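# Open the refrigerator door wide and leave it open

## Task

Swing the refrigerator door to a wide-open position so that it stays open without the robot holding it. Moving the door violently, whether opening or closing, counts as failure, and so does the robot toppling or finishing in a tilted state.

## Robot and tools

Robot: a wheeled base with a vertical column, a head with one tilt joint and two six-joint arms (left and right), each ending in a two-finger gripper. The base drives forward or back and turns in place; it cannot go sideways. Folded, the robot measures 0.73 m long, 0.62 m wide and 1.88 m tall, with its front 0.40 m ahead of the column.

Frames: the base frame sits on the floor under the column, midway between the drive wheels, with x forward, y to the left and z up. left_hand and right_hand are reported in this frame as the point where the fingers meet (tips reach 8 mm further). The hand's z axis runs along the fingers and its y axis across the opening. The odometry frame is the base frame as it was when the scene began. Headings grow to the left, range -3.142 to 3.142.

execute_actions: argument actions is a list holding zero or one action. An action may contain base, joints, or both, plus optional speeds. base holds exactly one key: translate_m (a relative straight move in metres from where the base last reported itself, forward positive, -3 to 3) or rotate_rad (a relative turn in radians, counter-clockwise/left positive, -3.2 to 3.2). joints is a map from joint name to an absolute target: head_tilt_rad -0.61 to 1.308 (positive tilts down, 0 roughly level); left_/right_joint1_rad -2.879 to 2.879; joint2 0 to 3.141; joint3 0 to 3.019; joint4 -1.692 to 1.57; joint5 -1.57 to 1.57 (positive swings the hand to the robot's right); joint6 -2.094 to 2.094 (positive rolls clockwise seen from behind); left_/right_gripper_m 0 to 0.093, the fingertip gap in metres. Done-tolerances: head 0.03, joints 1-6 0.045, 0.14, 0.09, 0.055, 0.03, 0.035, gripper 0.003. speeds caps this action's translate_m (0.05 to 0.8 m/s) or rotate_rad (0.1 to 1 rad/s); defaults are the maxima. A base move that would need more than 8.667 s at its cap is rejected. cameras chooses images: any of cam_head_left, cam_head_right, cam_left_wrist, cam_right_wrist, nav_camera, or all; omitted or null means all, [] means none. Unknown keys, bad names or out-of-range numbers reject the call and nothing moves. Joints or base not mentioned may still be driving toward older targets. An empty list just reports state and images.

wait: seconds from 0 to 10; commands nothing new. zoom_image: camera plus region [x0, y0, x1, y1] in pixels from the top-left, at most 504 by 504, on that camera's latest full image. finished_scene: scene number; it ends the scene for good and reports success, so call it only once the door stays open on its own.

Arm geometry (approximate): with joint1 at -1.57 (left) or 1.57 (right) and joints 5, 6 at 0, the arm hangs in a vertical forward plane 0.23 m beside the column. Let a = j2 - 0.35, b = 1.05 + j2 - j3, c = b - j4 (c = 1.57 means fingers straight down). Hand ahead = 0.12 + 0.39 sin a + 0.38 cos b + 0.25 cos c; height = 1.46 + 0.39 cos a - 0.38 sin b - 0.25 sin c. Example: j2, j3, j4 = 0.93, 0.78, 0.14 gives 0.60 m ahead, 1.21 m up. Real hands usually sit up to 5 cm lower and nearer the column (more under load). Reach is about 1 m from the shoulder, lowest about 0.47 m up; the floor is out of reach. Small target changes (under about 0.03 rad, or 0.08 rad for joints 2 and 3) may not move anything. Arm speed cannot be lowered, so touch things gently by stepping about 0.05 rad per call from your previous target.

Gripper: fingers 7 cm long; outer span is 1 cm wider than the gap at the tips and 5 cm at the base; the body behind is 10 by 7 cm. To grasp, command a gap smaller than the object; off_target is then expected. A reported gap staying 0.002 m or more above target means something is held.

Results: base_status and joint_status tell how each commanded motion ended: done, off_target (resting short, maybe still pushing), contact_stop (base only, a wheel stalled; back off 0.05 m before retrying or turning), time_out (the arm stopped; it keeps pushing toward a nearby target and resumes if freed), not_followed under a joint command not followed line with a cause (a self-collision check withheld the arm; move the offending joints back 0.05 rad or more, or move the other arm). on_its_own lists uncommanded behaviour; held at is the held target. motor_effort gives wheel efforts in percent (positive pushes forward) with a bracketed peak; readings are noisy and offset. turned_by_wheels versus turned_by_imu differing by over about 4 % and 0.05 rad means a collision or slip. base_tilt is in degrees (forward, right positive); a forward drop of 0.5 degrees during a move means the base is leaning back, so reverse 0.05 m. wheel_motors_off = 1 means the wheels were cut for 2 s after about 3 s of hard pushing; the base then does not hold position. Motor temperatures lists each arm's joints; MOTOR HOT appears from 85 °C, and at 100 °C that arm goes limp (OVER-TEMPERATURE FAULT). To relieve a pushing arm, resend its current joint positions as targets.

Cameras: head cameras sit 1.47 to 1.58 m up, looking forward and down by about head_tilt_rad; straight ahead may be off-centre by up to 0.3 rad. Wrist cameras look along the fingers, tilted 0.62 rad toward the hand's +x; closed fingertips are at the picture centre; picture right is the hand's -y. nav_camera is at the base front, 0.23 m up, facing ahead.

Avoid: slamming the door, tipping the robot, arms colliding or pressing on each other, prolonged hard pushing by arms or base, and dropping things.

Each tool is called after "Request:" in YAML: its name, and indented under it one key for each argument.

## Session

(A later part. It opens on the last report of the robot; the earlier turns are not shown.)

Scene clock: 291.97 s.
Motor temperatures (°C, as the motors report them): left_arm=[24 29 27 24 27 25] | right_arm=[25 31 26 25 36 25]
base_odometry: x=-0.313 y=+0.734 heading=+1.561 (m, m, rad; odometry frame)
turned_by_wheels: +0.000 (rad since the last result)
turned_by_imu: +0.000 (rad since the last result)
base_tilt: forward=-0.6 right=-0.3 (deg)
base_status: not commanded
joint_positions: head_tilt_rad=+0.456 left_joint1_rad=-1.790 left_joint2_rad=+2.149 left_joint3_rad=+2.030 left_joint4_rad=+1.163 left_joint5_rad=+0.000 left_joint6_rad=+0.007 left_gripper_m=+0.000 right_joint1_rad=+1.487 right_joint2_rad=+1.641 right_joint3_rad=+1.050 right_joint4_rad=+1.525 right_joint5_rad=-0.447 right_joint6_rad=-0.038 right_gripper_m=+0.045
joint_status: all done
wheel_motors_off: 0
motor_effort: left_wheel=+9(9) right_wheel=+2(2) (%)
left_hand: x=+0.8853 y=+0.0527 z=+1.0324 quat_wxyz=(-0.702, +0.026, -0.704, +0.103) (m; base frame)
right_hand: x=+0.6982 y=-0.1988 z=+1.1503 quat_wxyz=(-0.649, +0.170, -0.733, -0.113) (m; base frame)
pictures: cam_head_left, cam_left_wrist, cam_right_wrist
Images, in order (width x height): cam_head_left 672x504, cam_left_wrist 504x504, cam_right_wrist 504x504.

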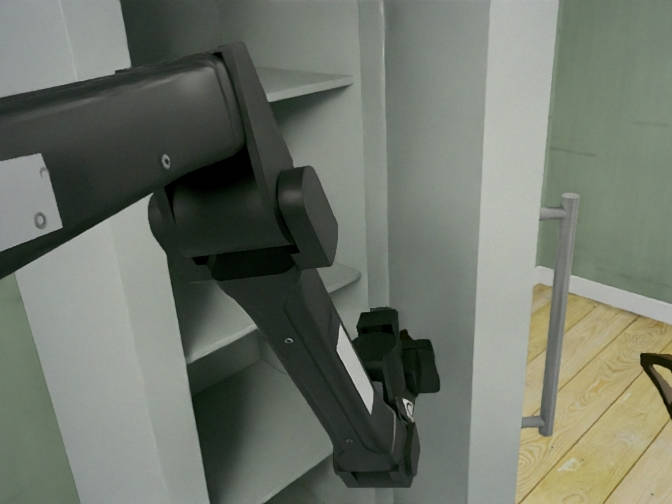

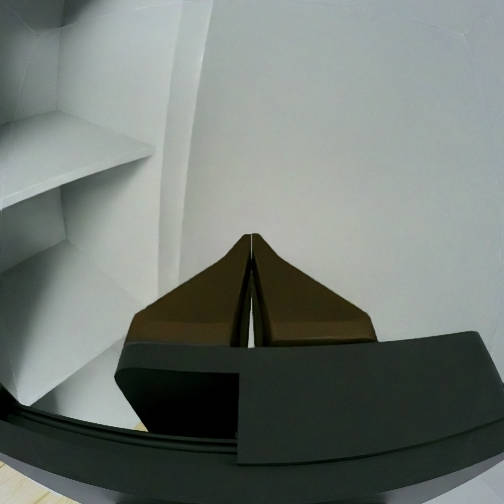

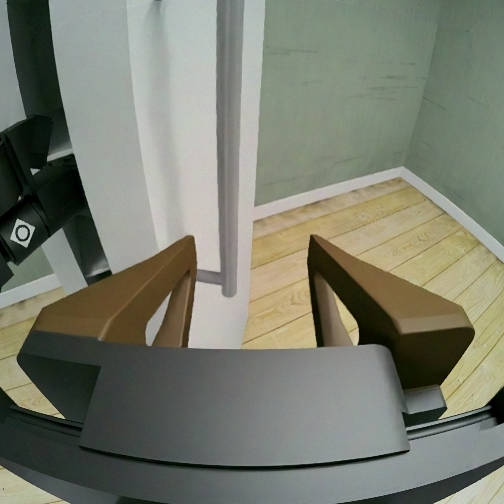

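Request:
execute_actions:
  actions:
    - {"base":{"translate_m":0.08},"speeds":{"translate_m":0.1},"joints":{"right_joint1_rad":1.57,"right_joint2_rad":0.87,"right_joint3_rad":0.42,"right_joint4_rad":-0.9,"right_joint5_rad":0}}
  cameras: []

Request:
execute_actions:
  actions:
    - {"base":{"rotate_rad":-0.2},"speeds":{"rotate_rad":0.12}}
  cameras: ["cam_head_right"]

Request:
execute_actions:
  actions:
    - {"base":{"translate_m":0.18},"speeds":{"translate_m":0.1}}
  cameras: ["cam_head_right","nav_camera"]

Scene clock: 305.23 s.
Motor temperatures (°C, as the motors report them): left_arm=[24 29 28 24 27 25] | right_arm=[25 30 26 25 35 25]
base_odometry: x=-0.313 y=+0.814 heading=+1.560 (m, m, rad; odometry frame)
turned_by_wheels: -0.001 (rad since the last result)
turned_by_imu: -0.003 (rad since the last result)
base_tilt: forward=-0.6 right=-0.3 (deg)
base_status: done
joint_positions: head_tilt_rad=+0.456 left_joint1_rad=-1.790 left_joint2_rad=+2.149 left_joint3_rad=+2.030 left_joint4_rad=+1.162 left_joint5_rad=+0.000 left_joint6_rad=+0.007 left_gripper_m=+0.000 right_joint1_rad=+1.575 right_joint2_rad=+0.881 right_joint3_rad=+0.425 right_joint4_rad=-0.882 right_joint5_rad=-0.004 right_joint6_rad=-0.038 right_gripper_m=+0.045
joint_status: all done
wheel_motors_off: 0
motor_effort: left_wheel=+2(58) right_wheel=+2(56) (%)
left_hand: x=+0.8854 y=+0.0533 z=+1.0321 quat_wxyz=(-0.702, +0.026, -0.704, +0.103) (m; base frame)
right_hand: x=+0.1670 y=-0.2239 z=+1.2376 quat_wxyz=(+0.396, +0.018, -0.918, -0.010) (m; base frame)
pictures: none
No camera images: the call's "cameras" was empty. Leave "cameras" out to get every camera's image.

Scene clock: 307.47 s.
Motor temperatures (°C, as the motors report them): left_arm=[24 30 28 24 27 25] | right_arm=[25 30 26 25 35 25]
base_odometry: x=-0.313 y=+0.814 heading=+1.361 (m, m, rad; odometry frame)
turned_by_wheels: -0.199 (rad since the last result)
turned_by_imu: -0.196 (rad since the last result)
base_tilt: forward=-0.6 right=-0.3 (deg)
base_status: done
joint_positions: head_tilt_rad=+0.456 left_joint1_rad=-1.776 left_joint2_rad=+2.149 left_joint3_rad=+2.030 left_joint4_rad=+1.162 left_joint5_rad=-0.003 left_joint6_rad=+0.007 left_gripper_m=+0.000 right_joint1_rad=+1.575 right_joint2_rad=+0.881 right_joint3_rad=+0.425 right_joint4_rad=-0.882 right_joint5_rad=-0.004 right_joint6_rad=-0.038 right_gripper_m=+0.045
joint_status: not commanded
wheel_motors_off: 0
motor_effort: left_wheel=-2(42) right_wheel=-2(54) (%)
left_hand: x=+0.8865 y=+0.0641 z=+1.0301 quat_wxyz=(-0.702, +0.025, -0.705, +0.095) (m; base frame)
right_hand: x=+0.1670 y=-0.2239 z=+1.2376 quat_wxyz=(+0.396, +0.018, -0.918, -0.010) (m; base frame)
pictures: cam_head_right
Images, in order (width x height): cam_head_right 672x504.

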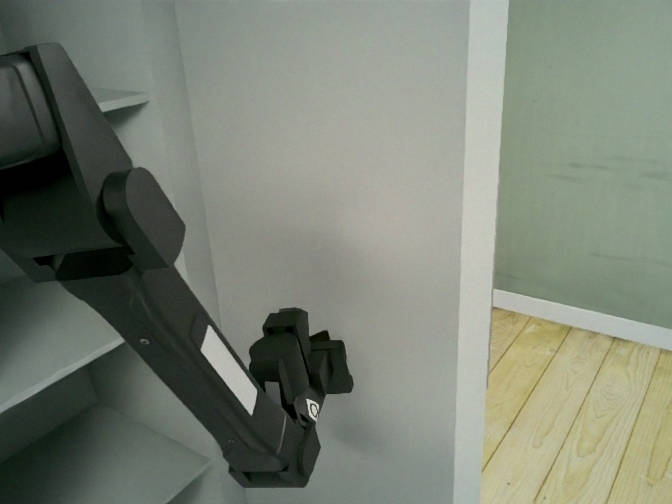

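Scene clock: 309.90 s.
Motor temperatures (°C, as the motors report them): left_arm=[24 30 28 24 27 25] | right_arm=[25 30 26 25 35 25]
base_odometry: x=-0.275 y=+0.990 heading=+1.361 (m, m, rad; odometry frame)
turned_by_wheels: +0.000 (rad since the last result)
turned_by_imu: -0.002 (rad since the last result)
base_tilt: forward=-0.6 right=-0.3 (deg)
base_status: done
joint_positions: head_tilt_rad=+0.456 left_joint1_rad=-1.771 left_joint2_rad=+2.162 left_joint3_rad=+2.023 left_joint4_rad=+1.173 left_joint5_rad=-0.009 left_joint6_rad=+0.007 left_gripper_m=+0.000 right_joint1_rad=+1.575 right_joint2_rad=+0.880 right_joint3_rad=+0.422 right_joint4_rad=-0.882 right_joint5_rad=-0.004 right_joint6_rad=-0.038 right_gripper_m=+0.045
joint_status: not commanded
wheel_motors_off: 0
motor_effort: left_wheel=+2(55) right_wheel=+5(62) (%)
left_hand: x=+0.8785 y=+0.0683 z=+1.0188 quat_wxyz=(-0.699, +0.026, -0.709, +0.091) (m; base frame)
right_hand: x=+0.1653 y=-0.2239 z=+1.2382 quat_wxyz=(+0.397, +0.018, -0.917, -0.010) (m; base frame)
pictures: cam_head_right, nav_camera
Images, in order (width x height): cam_head_right 672x504, nav_camera 672x504.

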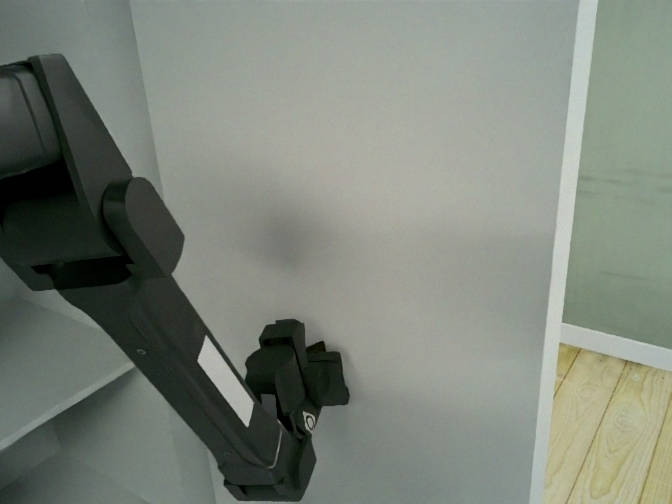

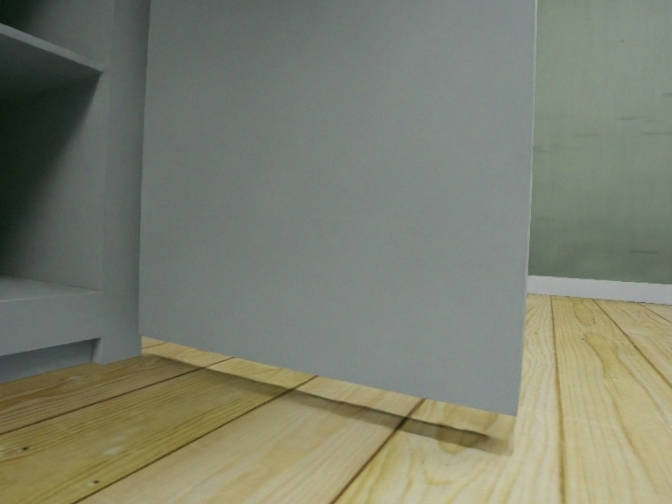

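Request:
execute_actions:
  actions:
    - {"base":{"translate_m":-0.15}}
  cameras: []

Request:
wait:
  seconds: 4

Scene clock: 318.00 s.
Motor temperatures (°C, as the motors report them): left_arm=[24 30 28 24 27 25] | right_arm=[25 29 26 25 34 25]
base_odometry: x=-0.306 y=+0.844 heading=+1.362 (m, m, rad; odometry frame)
turned_by_wheels: +0.001 (rad since the last result)
turned_by_imu: +0.000 (rad since the last result)
base_tilt: forward=-0.6 right=-0.2 (deg)
base_status: done
joint_positions: head_tilt_rad=+0.456 left_joint1_rad=-1.772 left_joint2_rad=+2.160 left_joint3_rad=+2.023 left_joint4_rad=+1.162 left_joint5_rad=-0.003 left_joint6_rad=+0.007 left_gripper_m=+0.000 right_joint1_rad=+1.575 right_joint2_rad=+0.877 right_joint3_rad=+0.417 right_joint4_rad=-0.884 right_joint5_rad=-0.004 right_joint6_rad=-0.038 right_gripper_m=+0.045
joint_status: not commanded
wheel_motors_off: 0
motor_effort: left_wheel=+2(64) right_wheel=-2(51) (%)
left_hand: x=+0.8796 y=+0.0662 z=+1.0185 quat_wxyz=(-0.696, +0.023, -0.711, +0.093) (m; base frame)
right_hand: x=+0.1632 y=-0.2239 z=+1.2393 quat_wxyz=(+0.399, +0.018, -0.917, -0.010) (m; base frame)
pictures: none
No camera images: the call's "cameras" was empty. Leave "cameras" out to get every camera's image.

Scene clock: 322.00 s.
Motor temperatures (°C, as the motors report them): left_arm=[24 30 28 24 27 25] | right_arm=[25 29 26 25 34 25]
base_odometry: x=-0.306 y=+0.844 heading=+1.362 (m, m, rad; odometry frame)
turned_by_wheels: +0.000 (rad since the last result)
turned_by_imu: -0.002 (rad since the last result)
base_tilt: forward=-0.6 right=-0.3 (deg)
base_status: done
joint_positions: head_tilt_rad=+0.456 left_joint1_rad=-1.772 left_joint2_rad=+2.160 left_joint3_rad=+2.023 left_joint4_rad=+1.162 left_joint5_rad=-0.003 left_joint6_rad=+0.007 left_gripper_m=+0.000 right_joint1_rad=+1.575 right_joint2_rad=+0.877 right_joint3_rad=+0.417 right_joint4_rad=-0.884 right_joint5_rad=-0.004 right_joint6_rad=-0.038 right_gripper_m=+0.045
joint_status: not commanded
wheel_motors_off: 0
motor_effort: left_wheel=+0(64) right_wheel=-1(51) (%)
left_hand: x=+0.8796 y=+0.0662 z=+1.0185 quat_wxyz=(-0.696, +0.023, -0.711, +0.093) (m; base frame)
right_hand: x=+0.1632 y=-0.2239 z=+1.2393 quat_wxyz=(+0.399, +0.018, -0.917, -0.010) (m; base frame)
wait: 4.00 s; at rest by 0.27 s
pictures: cam_head_left, cam_head_right, cam_left_wrist, cam_right_wrist, nav_camera
Images, in order (width x height): cam_head_left 672x504, cam_head_right 672x504, cam_left_wrist 504x504, cam_right_wrist 504x504, nav_camera 672x504.

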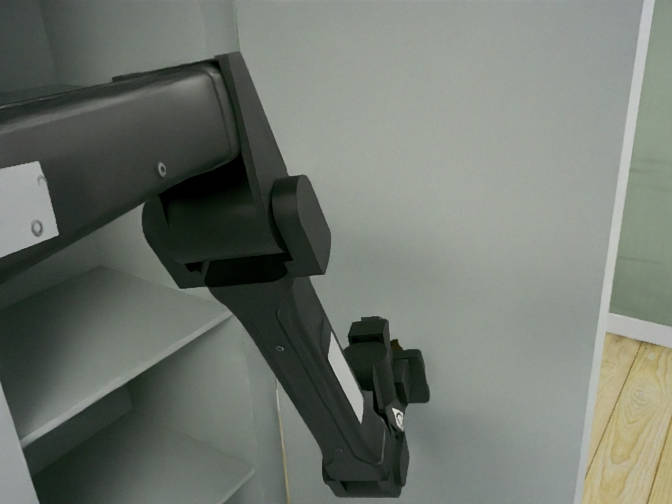

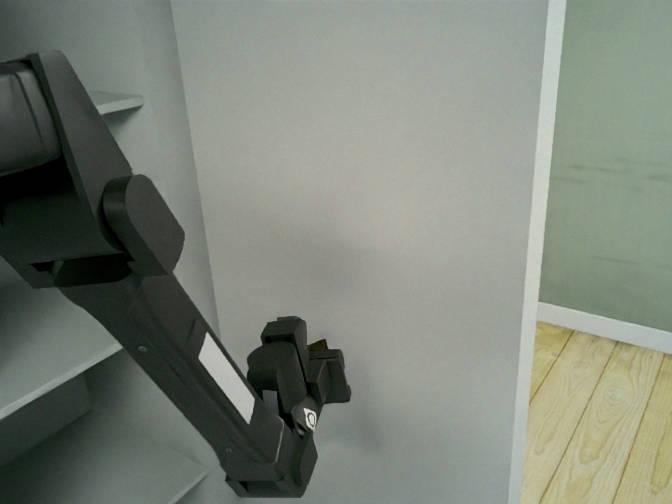

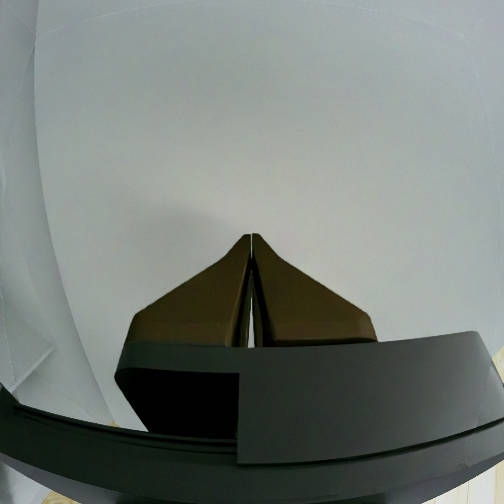

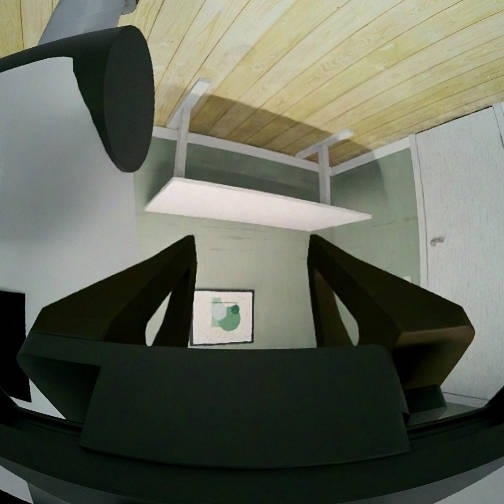

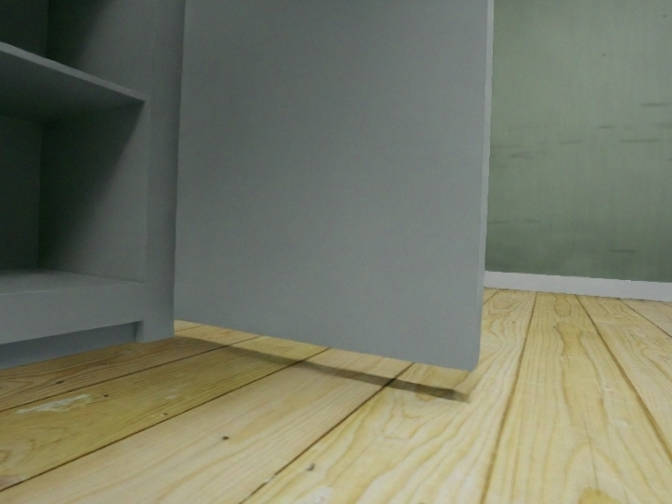

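About 95° and staying.

Request:
finished_scene:
  scene: 1

The scene is finished: the task was done.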